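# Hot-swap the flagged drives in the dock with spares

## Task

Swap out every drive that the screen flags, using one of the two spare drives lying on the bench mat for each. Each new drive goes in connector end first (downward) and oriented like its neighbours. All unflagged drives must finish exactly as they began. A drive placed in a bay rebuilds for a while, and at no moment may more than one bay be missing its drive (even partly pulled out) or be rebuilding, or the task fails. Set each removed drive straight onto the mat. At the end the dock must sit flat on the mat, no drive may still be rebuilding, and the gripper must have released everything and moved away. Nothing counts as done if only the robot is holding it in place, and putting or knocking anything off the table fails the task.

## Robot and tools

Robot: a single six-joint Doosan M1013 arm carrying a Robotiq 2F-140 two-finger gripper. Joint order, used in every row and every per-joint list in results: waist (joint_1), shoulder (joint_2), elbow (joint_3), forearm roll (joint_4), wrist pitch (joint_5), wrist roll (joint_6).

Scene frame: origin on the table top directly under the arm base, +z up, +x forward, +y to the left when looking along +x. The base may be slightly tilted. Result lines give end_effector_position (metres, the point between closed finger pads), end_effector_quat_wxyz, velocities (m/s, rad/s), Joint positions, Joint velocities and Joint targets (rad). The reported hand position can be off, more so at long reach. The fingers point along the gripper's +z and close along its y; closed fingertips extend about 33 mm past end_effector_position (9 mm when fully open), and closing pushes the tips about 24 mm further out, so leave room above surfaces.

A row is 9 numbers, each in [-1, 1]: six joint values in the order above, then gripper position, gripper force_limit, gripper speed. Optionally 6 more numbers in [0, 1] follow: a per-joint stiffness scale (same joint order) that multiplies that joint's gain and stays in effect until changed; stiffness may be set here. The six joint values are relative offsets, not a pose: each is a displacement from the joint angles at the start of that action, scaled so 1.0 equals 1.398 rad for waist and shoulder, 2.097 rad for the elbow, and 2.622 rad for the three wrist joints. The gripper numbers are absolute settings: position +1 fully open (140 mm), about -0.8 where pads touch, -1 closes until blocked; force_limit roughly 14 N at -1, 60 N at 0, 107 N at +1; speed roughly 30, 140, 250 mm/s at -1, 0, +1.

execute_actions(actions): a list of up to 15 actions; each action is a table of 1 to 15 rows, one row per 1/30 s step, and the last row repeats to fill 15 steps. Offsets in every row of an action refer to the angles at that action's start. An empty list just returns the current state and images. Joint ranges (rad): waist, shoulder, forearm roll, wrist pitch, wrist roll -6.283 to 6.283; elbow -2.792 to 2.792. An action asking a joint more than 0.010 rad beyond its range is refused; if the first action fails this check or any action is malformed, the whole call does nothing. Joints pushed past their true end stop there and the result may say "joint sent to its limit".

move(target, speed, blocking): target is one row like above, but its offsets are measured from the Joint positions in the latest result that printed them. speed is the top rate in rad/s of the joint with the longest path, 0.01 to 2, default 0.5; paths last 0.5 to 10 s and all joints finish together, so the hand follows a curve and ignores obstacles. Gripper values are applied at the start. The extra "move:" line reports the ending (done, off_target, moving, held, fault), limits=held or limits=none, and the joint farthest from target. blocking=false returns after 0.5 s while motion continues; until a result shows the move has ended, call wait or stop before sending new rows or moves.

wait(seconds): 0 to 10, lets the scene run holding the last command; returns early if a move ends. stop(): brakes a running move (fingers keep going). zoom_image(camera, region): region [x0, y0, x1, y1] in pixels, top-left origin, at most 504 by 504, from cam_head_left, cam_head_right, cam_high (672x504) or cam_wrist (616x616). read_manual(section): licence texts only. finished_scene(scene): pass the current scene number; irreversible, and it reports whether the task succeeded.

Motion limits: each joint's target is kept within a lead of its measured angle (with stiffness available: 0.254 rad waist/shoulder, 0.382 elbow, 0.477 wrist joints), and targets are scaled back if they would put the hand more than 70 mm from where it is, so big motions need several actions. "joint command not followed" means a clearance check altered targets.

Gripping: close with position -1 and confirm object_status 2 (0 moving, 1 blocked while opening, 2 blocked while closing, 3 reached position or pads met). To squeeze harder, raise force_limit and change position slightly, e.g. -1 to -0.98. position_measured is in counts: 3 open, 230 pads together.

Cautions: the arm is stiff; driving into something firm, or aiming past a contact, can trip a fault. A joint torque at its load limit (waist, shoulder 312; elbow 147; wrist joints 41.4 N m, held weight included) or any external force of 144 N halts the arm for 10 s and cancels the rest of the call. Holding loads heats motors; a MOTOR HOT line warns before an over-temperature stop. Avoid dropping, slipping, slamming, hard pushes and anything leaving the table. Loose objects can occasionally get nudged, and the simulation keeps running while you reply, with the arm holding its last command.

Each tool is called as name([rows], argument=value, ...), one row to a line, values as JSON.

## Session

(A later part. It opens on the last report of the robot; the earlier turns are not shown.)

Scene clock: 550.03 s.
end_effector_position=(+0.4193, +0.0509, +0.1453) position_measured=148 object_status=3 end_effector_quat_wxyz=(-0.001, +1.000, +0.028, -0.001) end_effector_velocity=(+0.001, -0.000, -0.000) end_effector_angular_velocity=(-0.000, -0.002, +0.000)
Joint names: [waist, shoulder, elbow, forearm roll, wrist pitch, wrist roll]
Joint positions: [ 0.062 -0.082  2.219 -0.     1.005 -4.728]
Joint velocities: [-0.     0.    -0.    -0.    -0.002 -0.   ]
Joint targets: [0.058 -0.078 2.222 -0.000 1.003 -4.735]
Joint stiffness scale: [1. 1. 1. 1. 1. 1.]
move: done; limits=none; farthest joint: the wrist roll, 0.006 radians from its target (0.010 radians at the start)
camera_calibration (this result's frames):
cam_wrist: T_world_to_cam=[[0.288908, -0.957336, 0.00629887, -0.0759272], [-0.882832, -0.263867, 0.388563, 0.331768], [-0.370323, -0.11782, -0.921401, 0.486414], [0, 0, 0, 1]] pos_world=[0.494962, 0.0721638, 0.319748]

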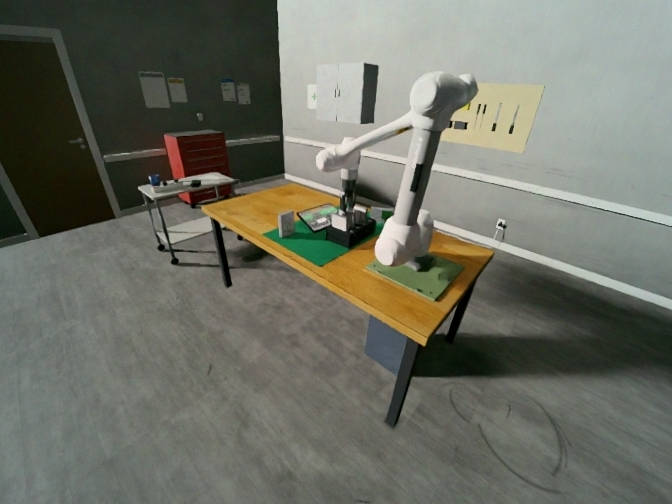

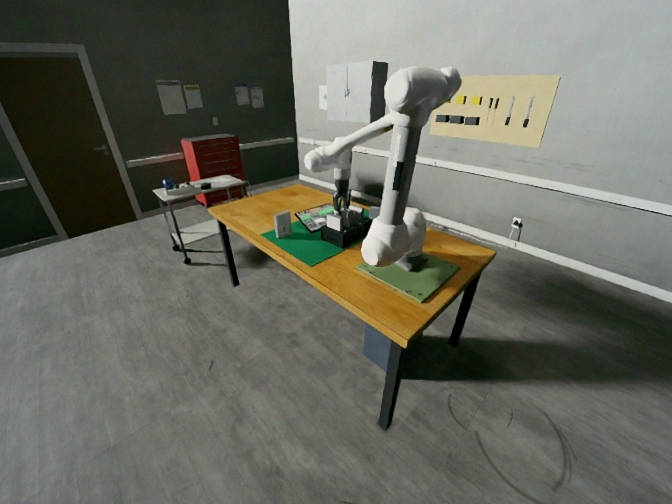

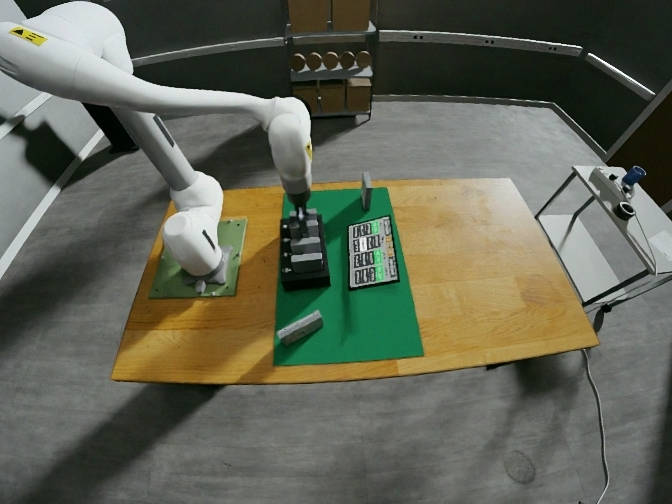

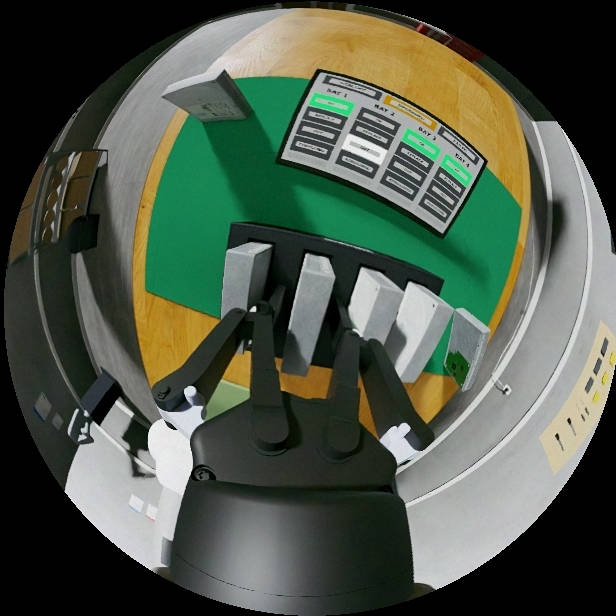

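move(target=[0.004, 0.003, 0.0014, 0, -0.0008, 0, -1, 0.8, -0.4], speed=0.05)

move(target=[0, -0.0565, -0.0516, 0, 0.0695, 0, -1, 0.8, 0], speed=0.1)

Scene clock: 560.43 s.
end_effector_position=(+0.4193, +0.0515, +0.1453) position_measured=196 object_status=2 end_effector_quat_wxyz=(-0.001, +1.000, +0.029, -0.001) end_effector_velocity=(+0.000, +0.000, -0.000) end_effector_angular_velocity=(-0.000, +0.001, +0.000)
Joint names: [waist, shoulder, elbow, forearm roll, wrist pitch, wrist roll]
Joint positions: [ 0.063 -0.082  2.219 -0.     1.005 -4.728]
Joint velocities: [ 0.001  0.001 -0.    -0.     0.     0.   ]
Joint targets: [0.067 -0.078 2.222 -0.000 1.003 -4.728]
Joint stiffness scale: [1. 1. 1. 1. 1. 1.]
move: done; limits=none; farthest joint: the waist, 0.004 radians from its target (0.006 radians at the start)
camera_calibration (this result's frames):
cam_wrist: T_world_to_cam=[[0.290261, -0.956926, 0.00634035, -0.0759514], [-0.882526, -0.26512, 0.388405, 0.331872], [-0.369994, -0.118334, -0.921467, 0.486348], [0, 0, 0, 1]] pos_world=[0.494877, 0.0728578, 0.319735]

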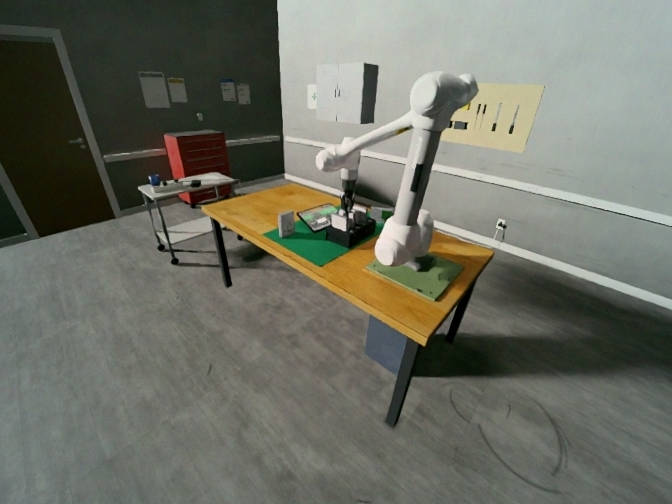

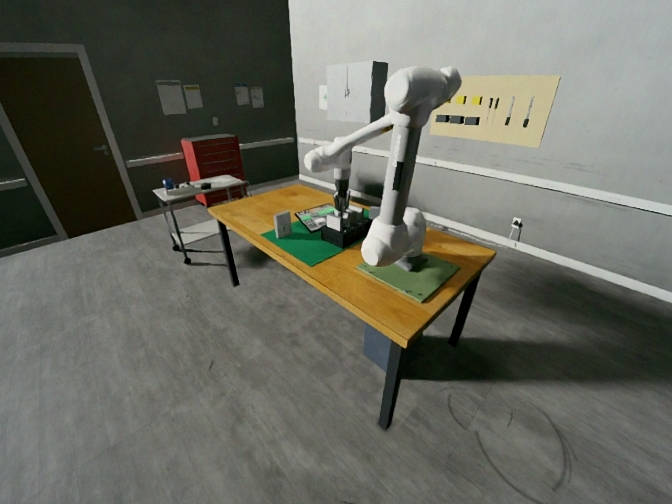

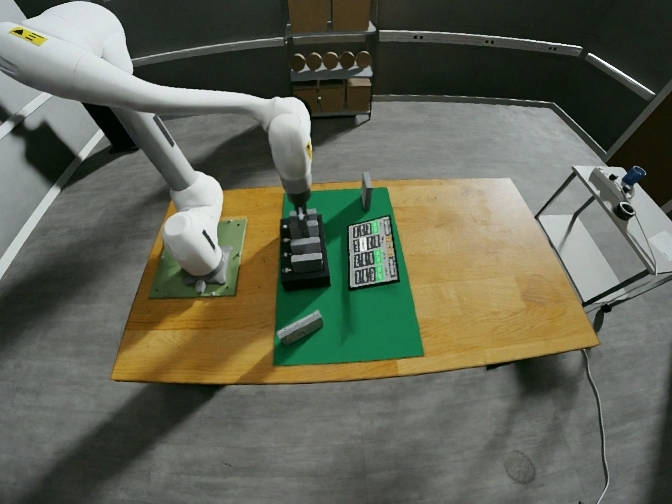

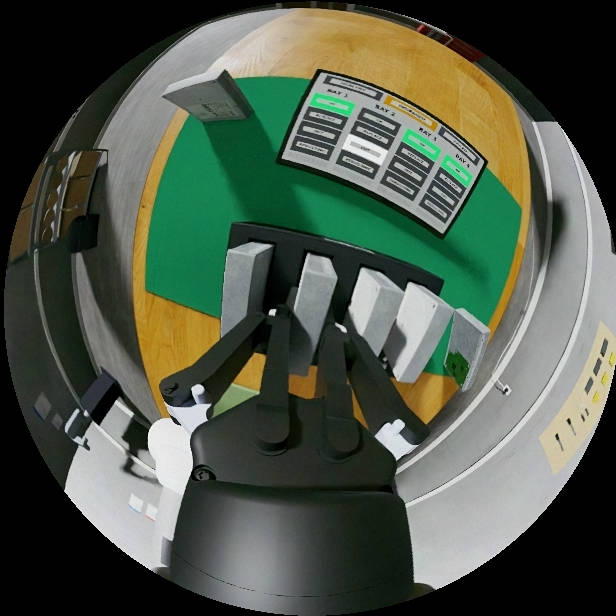

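Scene clock: 562.67 s.
end_effector_position=(+0.4195, +0.0513, +0.2291) position_measured=196 object_status=2 end_effector_quat_wxyz=(-0.001, +1.000, +0.029, -0.001) end_effector_velocity=(-0.000, -0.000, +0.001) end_effector_angular_velocity=(-0.000, +0.002, +0.000)
Joint names: [waist, shoulder, elbow, forearm roll, wrist pitch, wrist roll]
Joint positions: [ 0.063 -0.157  2.114 -0.     1.185 -4.728]
Joint velocities: [ 0.    -0.    -0.001 -0.     0.003 -0.   ]
Joint targets: [0.063 -0.161 2.111 -0.000 1.187 -4.728]
Joint stiffness scale: [1. 1. 1. 1. 1. 1.]
move: done; limits=none; farthest joint: the shoulder, 0.004 radians from its target (0.079 radians at the start)
camera_calibration (this result's frames):
cam_wrist: T_world_to_cam=[[0.290217, -0.956939, 0.00646182, -0.0767697], [-0.882689, -0.265078, 0.388065, 0.299517], [-0.369641, -0.118327, -0.92161, 0.563495], [0, 0, 0, 1]] pos_world=[0.494951, 0.0726079, 0.403587]

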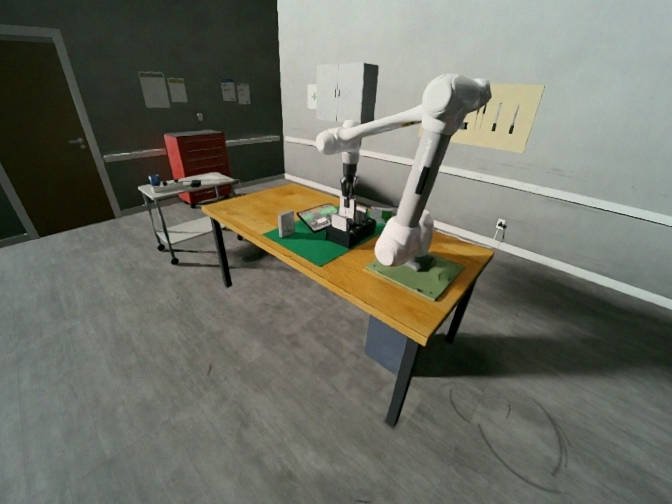

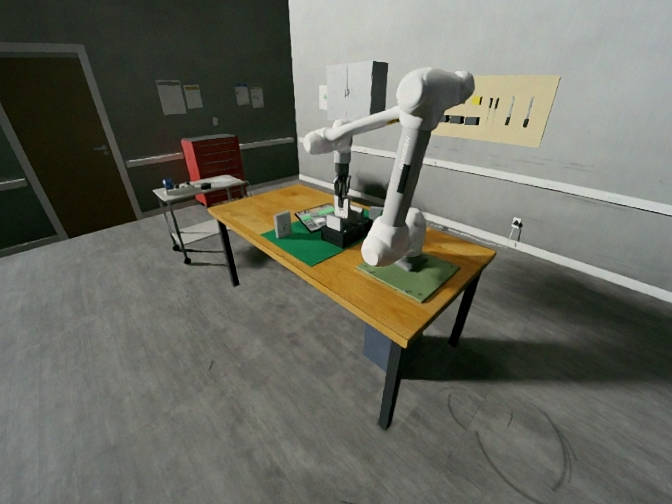

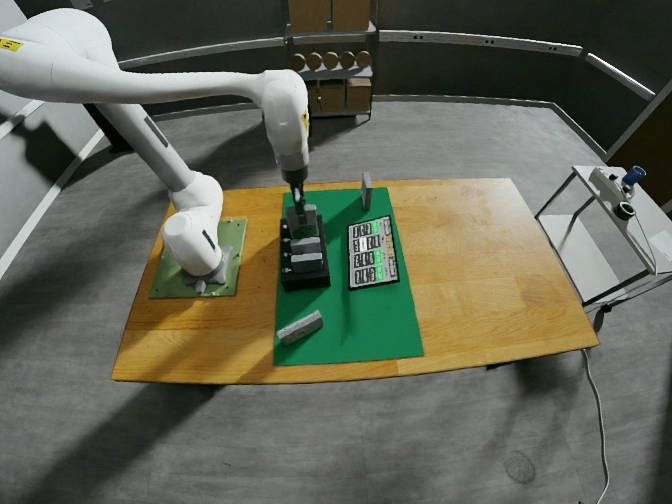

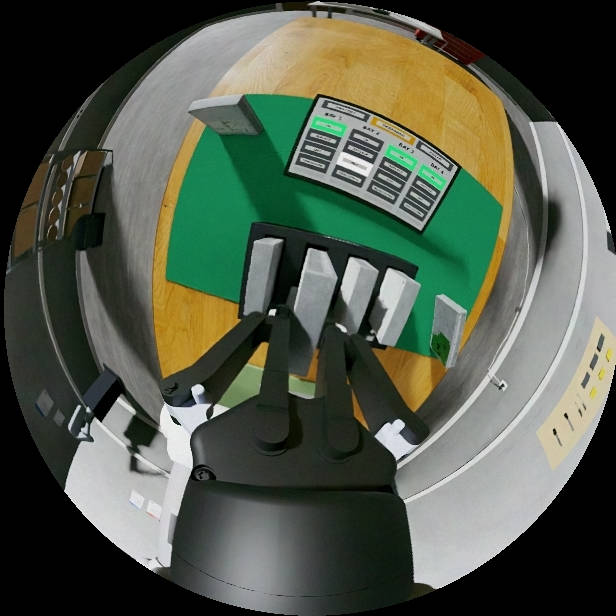

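move(target=[0, -0.037, -0.064, 0, 0.0688, 0, -1, 0.8, 0], speed=0.25)

move(target=[0.3131, 0.1773, -0.1068, 0, -0.0095, 0.7891, -1, 0.8, 0], speed=0.9)

Scene clock: 579.13 s.
end_effector_position=(+0.4199, +0.0510, +0.3193) position_measured=196 object_status=2 end_effector_quat_wxyz=(-0.001, +1.000, +0.029, -0.001) end_effector_velocity=(-0.000, +0.000, -0.000) end_effector_angular_velocity=(-0.000, +0.002, +0.000)
Joint names: [waist, shoulder, elbow, forearm roll, wrist pitch, wrist roll]
Joint positions: [ 0.063 -0.205  1.983 -0.     1.363 -4.728]
Joint velocities: [-0.     0.001 -0.     0.     0.002 -0.   ]
Joint targets: [0.063 -0.209 1.980 -0.000 1.365 -4.728]
Joint stiffness scale: [1. 1. 1. 1. 1. 1.]
move: done; limits=none; farthest joint: the shoulder, 0.004 radians from its target (0.052 radians at the start)
camera_calibration (this result's frames):
cam_wrist: T_world_to_cam=[[0.290157, -0.956955, 0.00673124, -0.0777961], [-0.883097, -0.265039, 0.387162, 0.265348], [-0.368713, -0.118282, -0.921987, 0.646475], [0, 0, 0, 1]] pos_world=[0.495264, 0.0723466, 0.493832]

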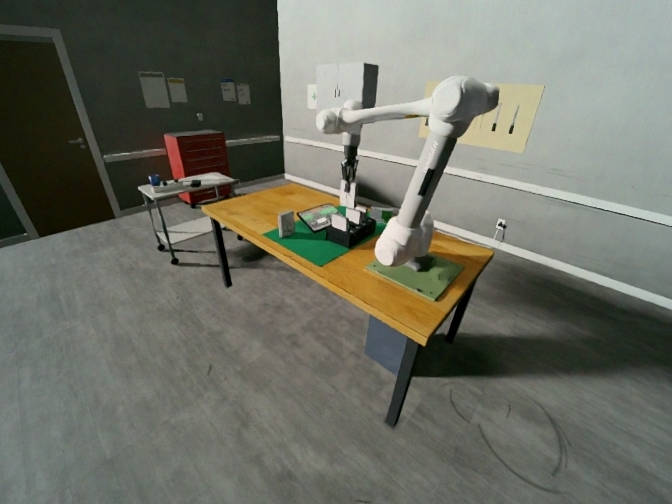

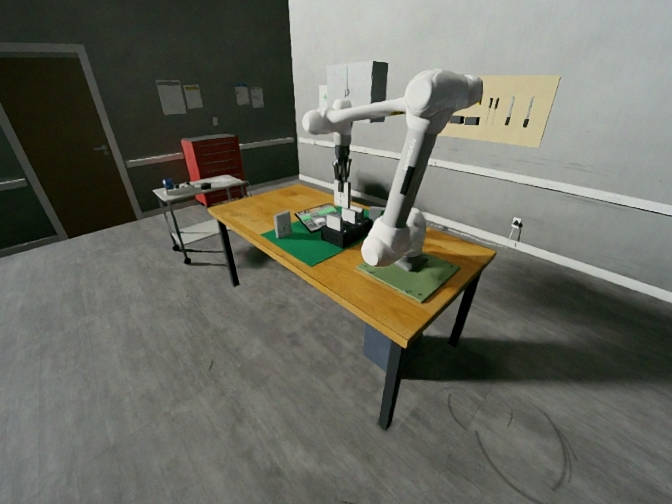

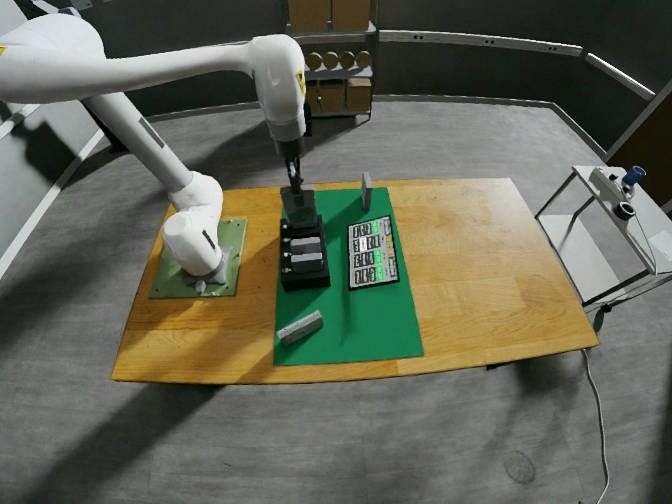

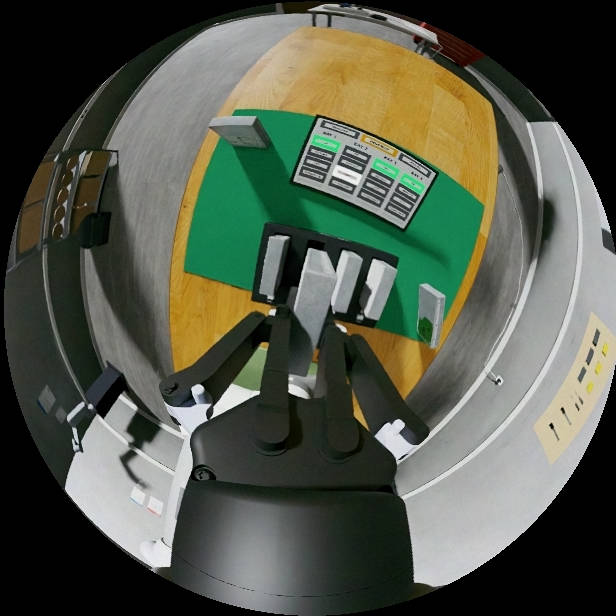

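Scene clock: 582.17 s.
end_effector_position=(+0.4903, +0.2900, +0.3196) position_measured=196 object_status=2 end_effector_quat_wxyz=(-0.000, +0.707, -0.707, -0.002) end_effector_velocity=(-0.000, -0.000, -0.001) end_effector_angular_velocity=(-0.001, +0.002, -0.002)
Joint names: [waist, shoulder, elbow, forearm roll, wrist pitch, wrist roll]
Joint positions: [ 0.497  0.039  1.762 -0.     1.34  -2.667]
Joint velocities: [0.    0.001 0.001 0.    0.    0.002]
Joint targets: [0.501 0.043 1.759 -0.000 1.338 -2.659]
Joint stiffness scale: [1. 1. 1. 1. 1. 1.]
move: done; limits=none; farthest joint: the wrist roll, 0.007 radians from its target (2.069 radians at the start)
camera_calibration (this result's frames):
cam_wrist: T_world_to_cam=[[-0.971843, -0.235382, 0.0107815, 0.538708], [-0.212722, 0.896125, 0.3895, -0.27544], [-0.101343, 0.376239, -0.920964, 0.426114], [0, 0, 0, 1]] pos_world=[0.508131, 0.21331, 0.493911]

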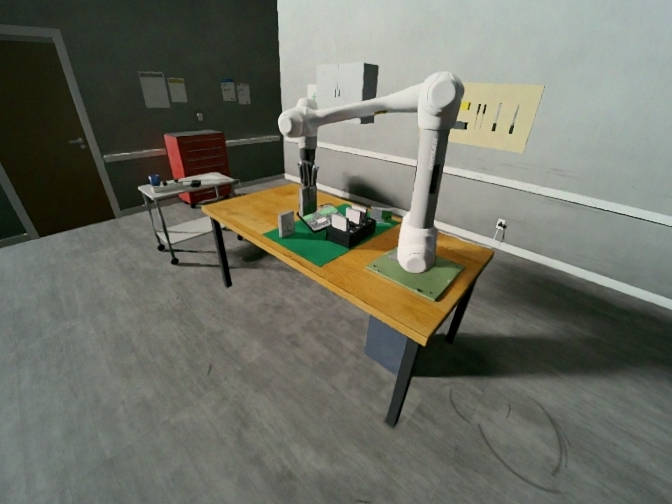

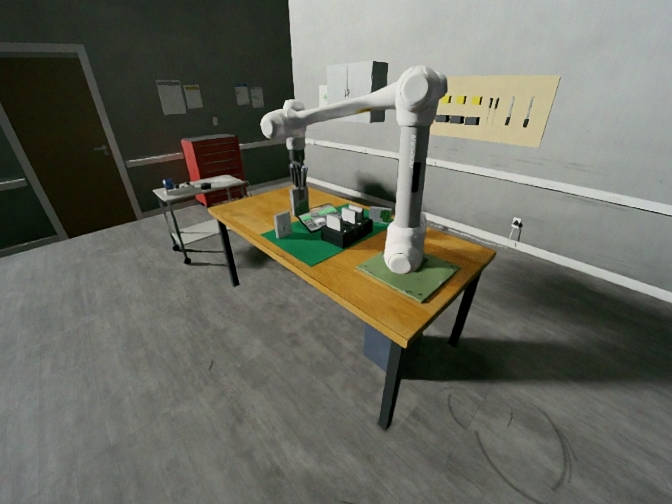

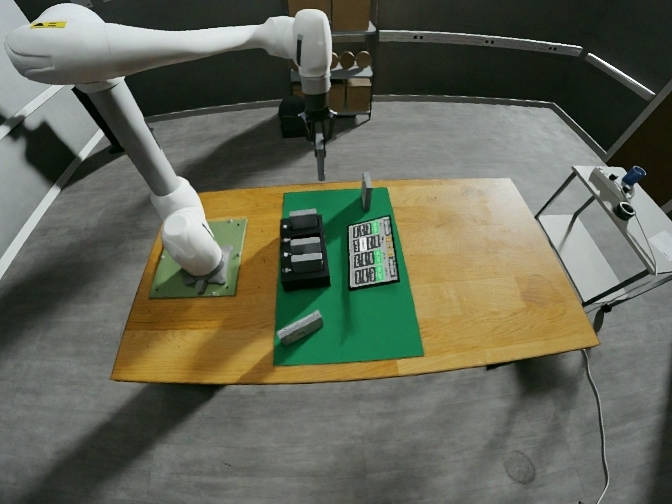

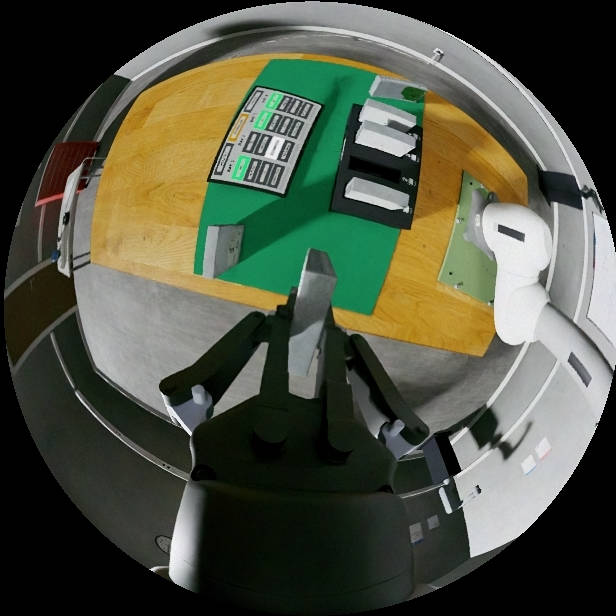

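move(target=[0.003, 0.0873, 0.106, 0, -0.1291, 0.0027, -1, 0.8, 0], speed=0.3)

move(target=[0.003, 0.0176, 0.011, 0, -0.0162, 0.0027, -1, 0.8, 0], speed=0.03)

Scene clock: 589.83 s.
end_effector_position=(+0.4894, +0.2905, +0.1394) position_measured=196 object_status=2 end_effector_quat_wxyz=(+0.000, +0.707, -0.707, -0.002) end_effector_velocity=(+0.001, +0.000, -0.000) end_effector_angular_velocity=(+0.001, -0.002, +0.000)
Joint names: [waist, shoulder, elbow, forearm roll, wrist pitch, wrist roll]
Joint positions: [ 0.498  0.158  1.982 -0.     1.004 -2.666]
Joint velocities: [ 0.    -0.     0.     0.    -0.003 -0.   ]
Joint targets: [0.501 0.161 1.985 -0.000 1.001 -2.659]
Joint stiffness scale: [1. 1. 1. 1. 1. 1.]
move: done; limits=none; farthest joint: the wrist roll, 0.006 radians from its target (0.006 radians at the start)
camera_calibration (this result's frames):
cam_wrist: T_world_to_cam=[[-0.97176, -0.23566, 0.0120907, 0.539705], [-0.212514, 0.896287, 0.38924, -0.206045], [-0.102565, 0.375678, -0.921057, 0.260728], [0, 0, 0, 1]] pos_world=[0.507418, 0.213913, 0.313821]

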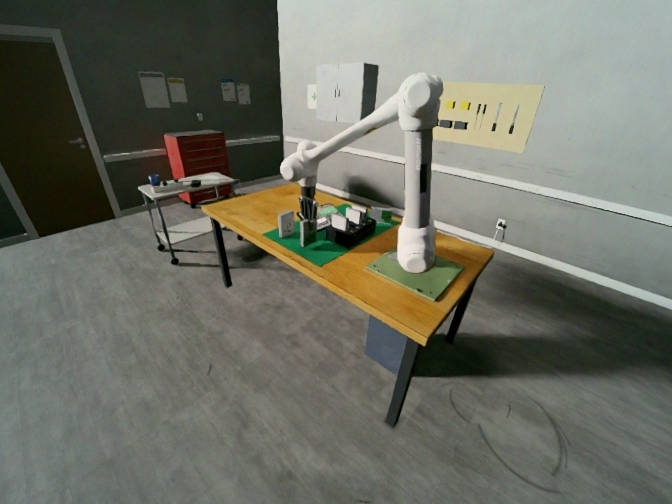

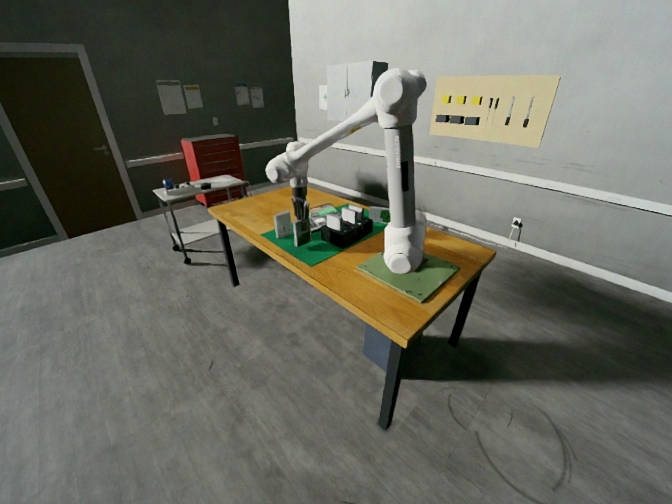

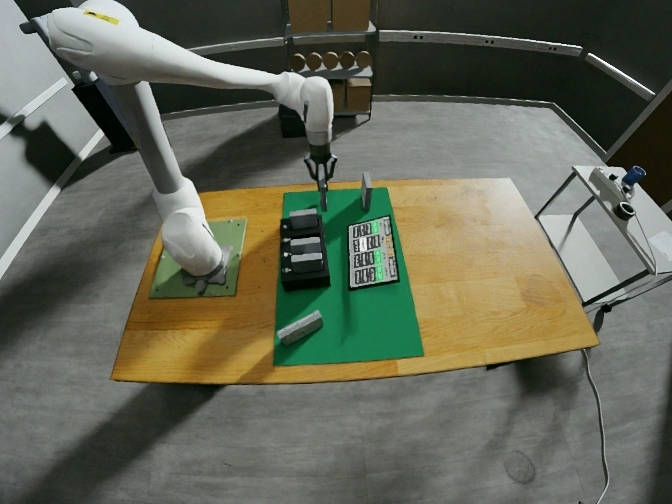

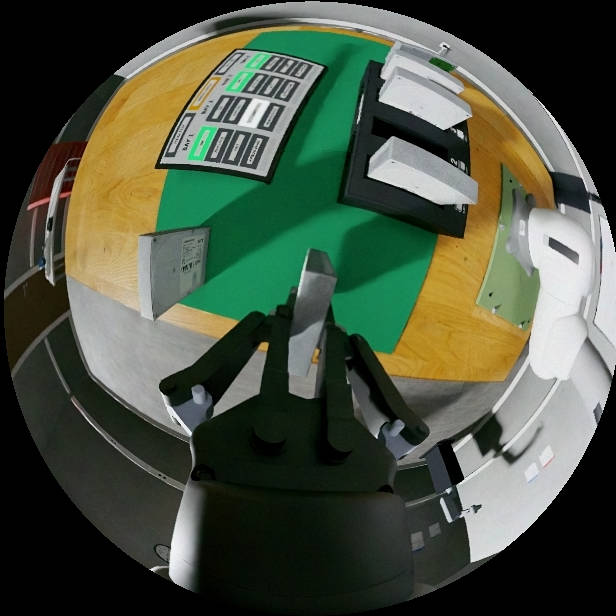

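Scene clock: 591.47 s.
end_effector_position=(+0.4897, +0.2908, +0.1214) position_measured=196 object_status=2 end_effector_quat_wxyz=(-0.000, +0.707, -0.707, -0.002) end_effector_velocity=(+0.000, +0.000, -0.001) end_effector_angular_velocity=(-0.000, +0.001, -0.000)
Joint names: [waist, shoulder, elbow, forearm roll, wrist pitch, wrist roll]
Joint positions: [ 0.498  0.175  1.998 -0.     0.968 -2.666]
Joint velocities: [ 0.     0.002 -0.     0.    -0.     0.   ]
Joint targets: [0.502 0.182 2.005 -0.000 0.961 -2.659]
Joint stiffness scale: [1. 1. 1. 1. 1. 1.]
move: done; limits=none; farthest joint: the shoulder, 0.007 radians from its target (0.025 radians at the start)
camera_calibration (this result's frames):
cam_wrist: T_world_to_cam=[[-0.971769, -0.235664, 0.0113065, 0.540428], [-0.212792, 0.896141, 0.389424, -0.199092], [-0.101905, 0.376024, -0.920989, 0.243597], [0, 0, 0, 1]] pos_world=[0.50763, 0.214175, 0.295771]

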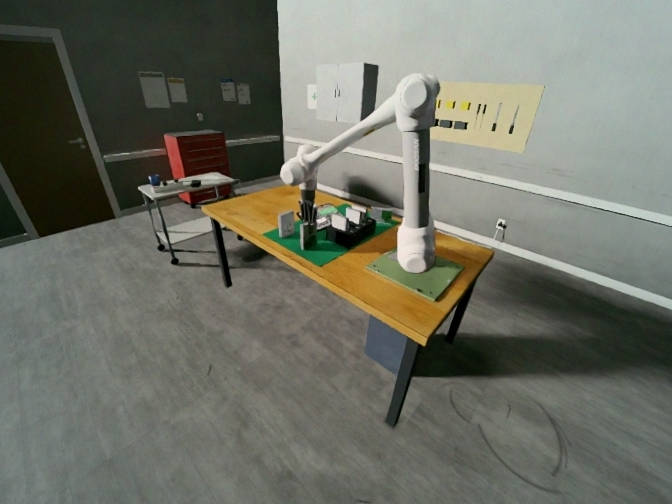

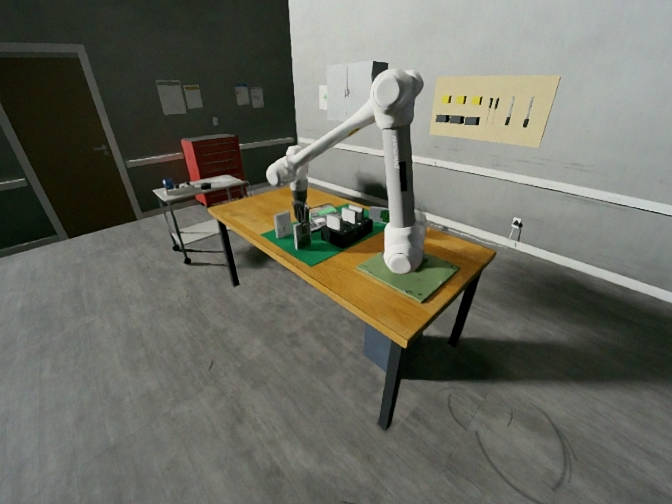

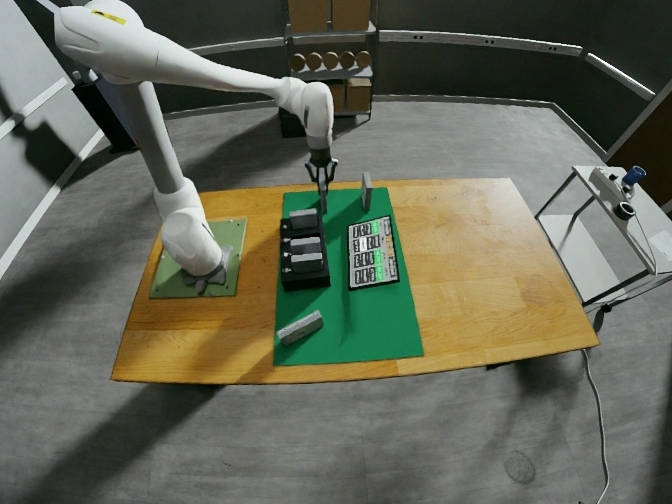

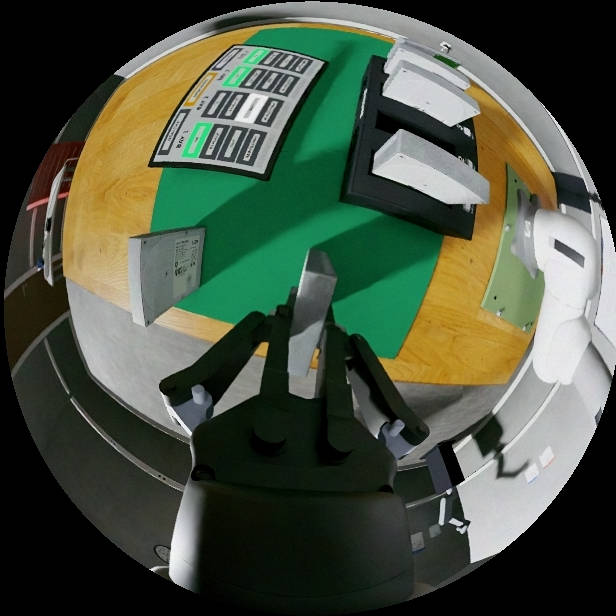

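move(target=[0, 0.001, 0.001, 0, 0, 0, 0.2, 0.8, -0.3], speed=0.03)

move(target=[0, -0.1002, -0.114, 0, 0.1429, 0, 0.2, 0.8, 0], speed=0.3)

zoom_image(camera="cam_high", region=[250, 240, 370, 360])

Scene clock: 598.97 s.
end_effector_position=(+0.4897, +0.2908, +0.1214) position_measured=104 object_status=3 end_effector_quat_wxyz=(+0.000, +0.707, -0.707, -0.002) end_effector_velocity=(+0.001, +0.000, +0.000) end_effector_angular_velocity=(+0.001, -0.002, +0.001)
Joint names: [waist, shoulder, elbow, forearm roll, wrist pitch, wrist roll]
Joint positions: [ 0.498  0.175  1.998 -0.     0.968 -2.666]
Joint velocities: [ 0.    -0.    -0.001  0.    -0.001 -0.001]
Joint targets: [0.498 0.177 2.001 -0.000 0.968 -2.666]
Joint stiffness scale: [1. 1. 1. 1. 1. 1.]
move: done; limits=none; farthest joint: the elbow, 0.002 radians from its target (0.002 radians at the start)
camera_calibration (this result's frames):
cam_wrist: T_world_to_cam=[[-0.971776, -0.235627, 0.0114303, 0.540375], [-0.212715, 0.896172, 0.389396, -0.199135], [-0.101996, 0.375974, -0.921, 0.243674], [0, 0, 0, 1]] pos_world=[0.507618, 0.214171, 0.295789]

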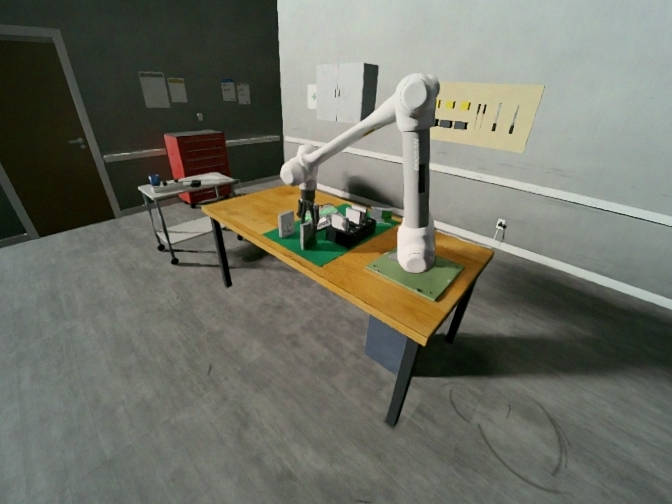

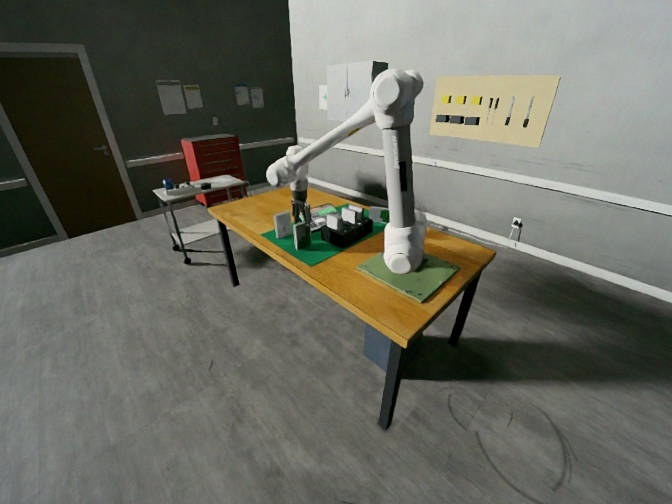

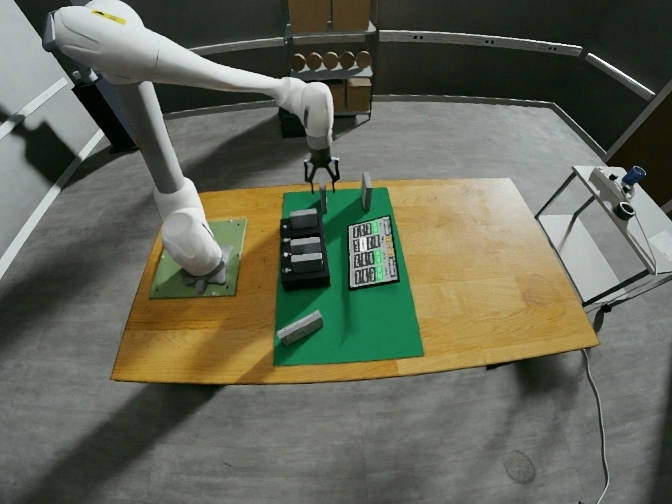

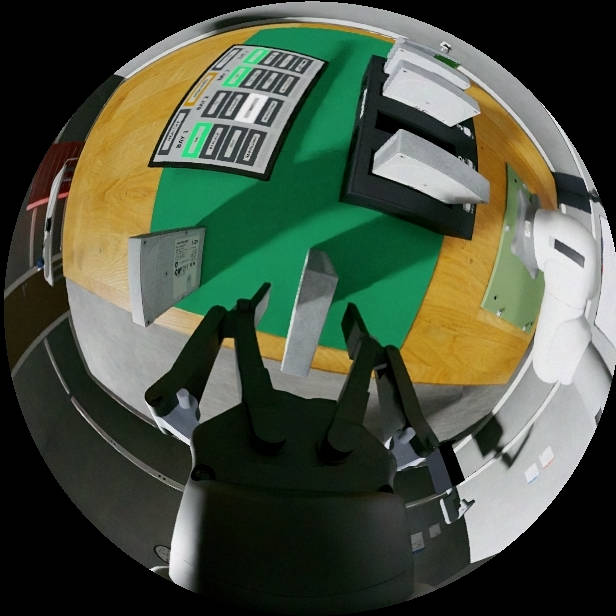

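Scene clock: 600.77 s.
end_effector_position=(+0.4899, +0.2901, +0.3196) position_measured=104 object_status=3 end_effector_quat_wxyz=(+0.000, +0.707, -0.707, -0.002) end_effector_velocity=(-0.000, -0.000, +0.000) end_effector_angular_velocity=(-0.001, +0.002, +0.000)
Joint names: [waist, shoulder, elbow, forearm roll, wrist pitch, wrist roll]
Joint positions: [ 0.498  0.039  1.763 -0.     1.341 -2.666]
Joint velocities: [-0.     0.    -0.001 -0.     0.002 -0.   ]
Joint targets: [0.498 0.035 1.759 -0.000 1.343 -2.666]
Joint stiffness scale: [1. 1. 1. 1. 1. 1.]
move: done; limits=none; farthest joint: the shoulder, 0.004 radians from its target (0.140 radians at the start)
camera_calibration (this result's frames):
cam_wrist: T_world_to_cam=[[-0.971801, -0.235525, 0.0114311, 0.538132], [-0.212625, 0.896212, 0.389351, -0.275683], [-0.101947, 0.375942, -0.921018, 0.426479], [0, 0, 0, 1]] pos_world=[0.507818, 0.213482, 0.493981]

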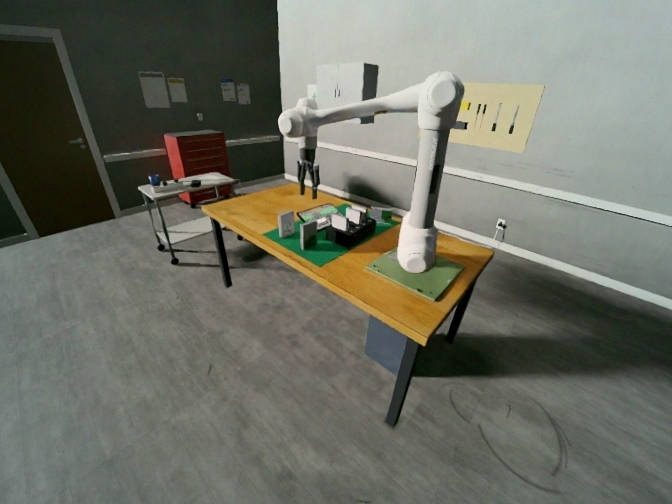

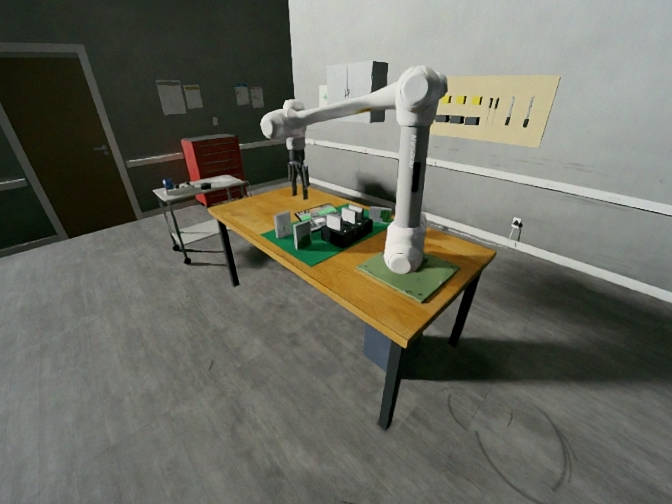

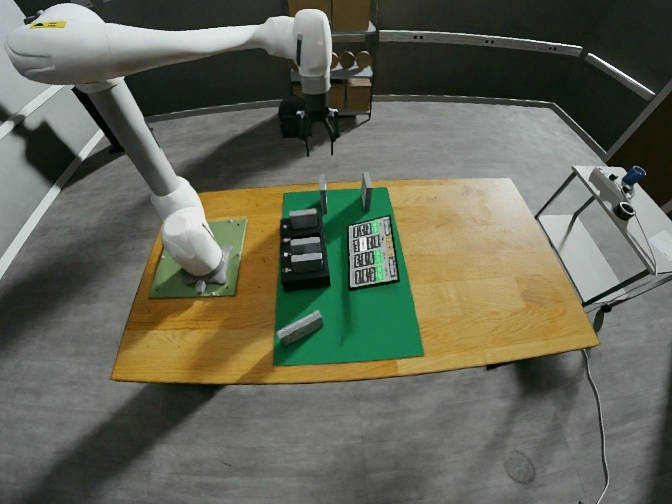

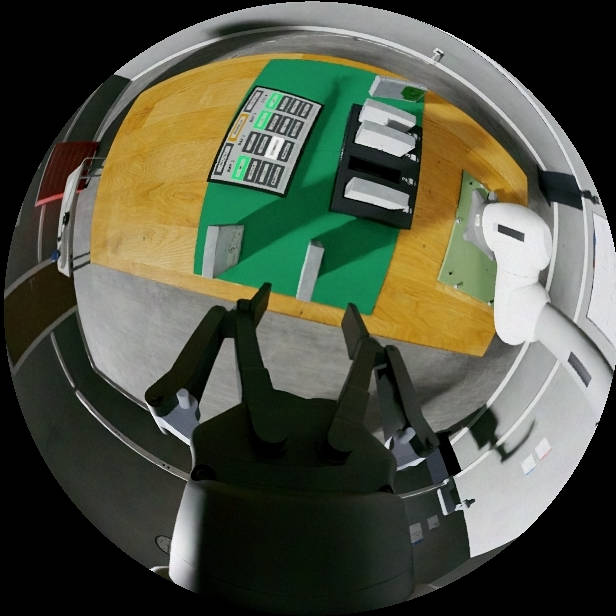

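Region (250, 240, 370, 360) of cam_high's 672x504 image, scaled by 4.200, with more detail than that image has.

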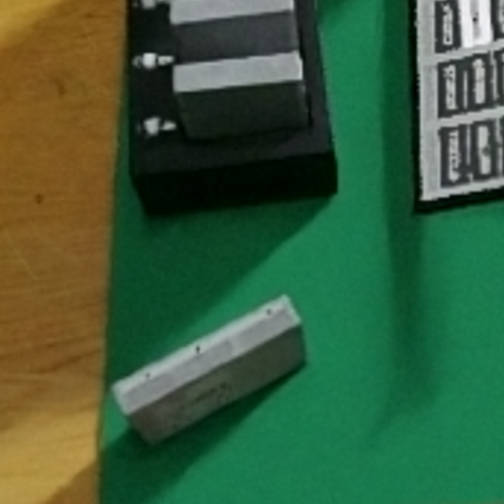

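move(target=[-0.5207, 0.2867, 0.0097, -0.2371, 0.1743, 0.2054, 0.2, 0.8, 0], speed=0.6)

zoom_image(camera="cam_wrist", region=[230, 270, 390, 400])

Scene clock: 654.50 s.
end_effector_position=(+0.4383, -0.2697, +0.2181) position_measured=104 object_status=3 end_effector_quat_wxyz=(-0.487, -0.200, +0.843, -0.113) end_effector_velocity=(-0.000, -0.001, +0.001) end_effector_angular_velocity=(-0.004, +0.001, -0.002)
Joint names: [waist, shoulder, elbow, forearm roll, wrist pitch, wrist roll]
Joint positions: [-0.226  0.436  1.78  -0.618  1.795 -2.135]
Joint velocities: [-0.001  0.001 -0.001 -0.002  0.002  0.002]
Joint targets: [-0.230 0.440 1.783 -0.622 1.797 -2.128]
Joint stiffness scale: [1. 1. 1. 1. 1. 1.]
move: done; limits=none; farthest joint: the wrist roll, 0.007 radians from its target (0.539 radians at the start)
camera_calibration (this result's frames):
cam_wrist: T_world_to_cam=[[-0.531608, 0.820271, 0.211062, 0.405609], [0.605321, 0.54224, -0.58272, 0.0126784], [-0.592434, -0.182018, -0.784787, 0.572963], [0, 0, 0, 1]] pos_world=[0.547394, -0.235295, 0.371433]

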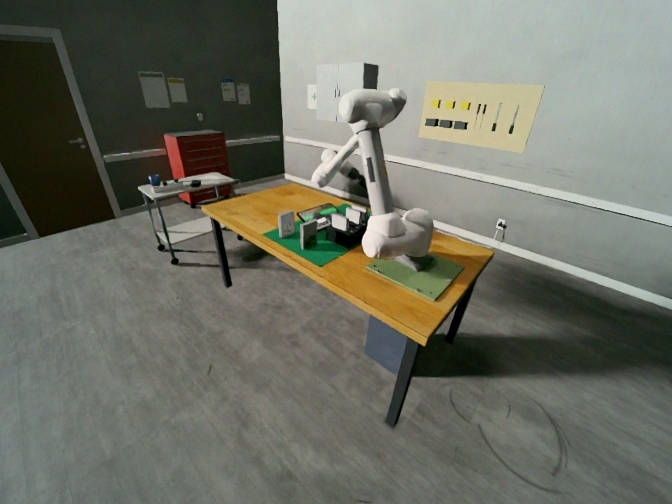

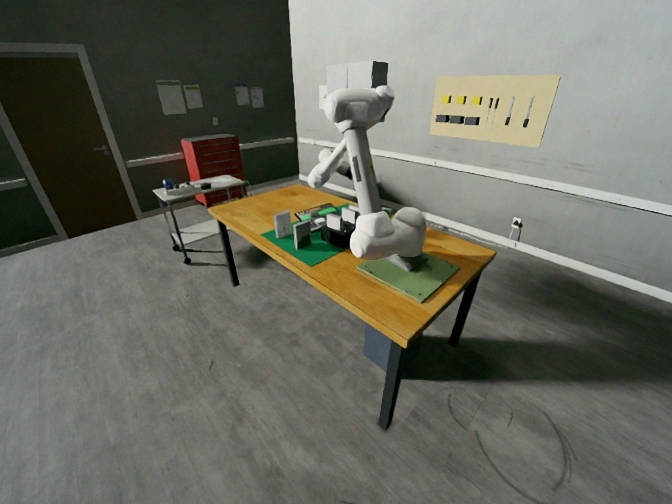

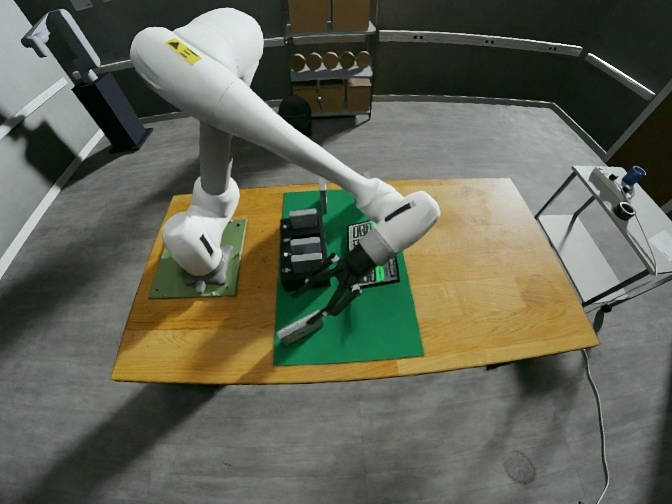

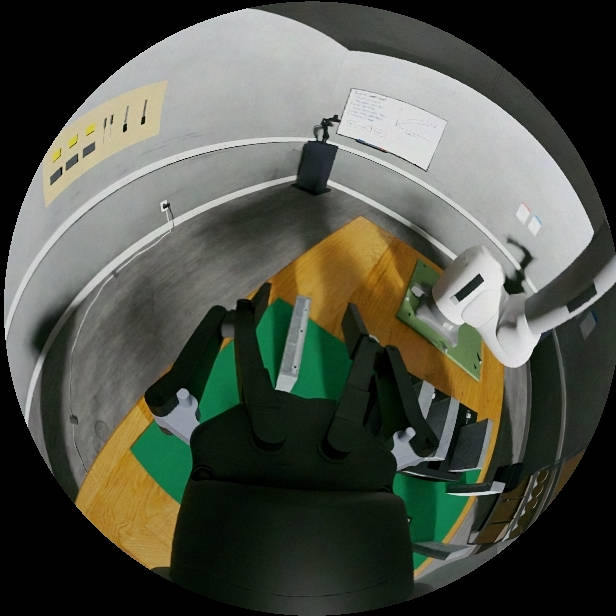

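Region (230, 270, 390, 400) of cam_wrist's 616x616 image, scaled by 3.150, with more detail than that image has; it fills the top 410 rows of this view, and the rest is white.

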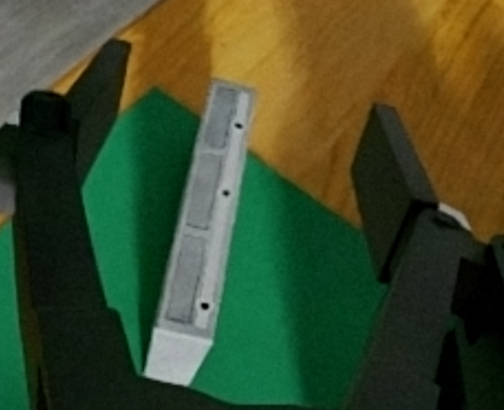

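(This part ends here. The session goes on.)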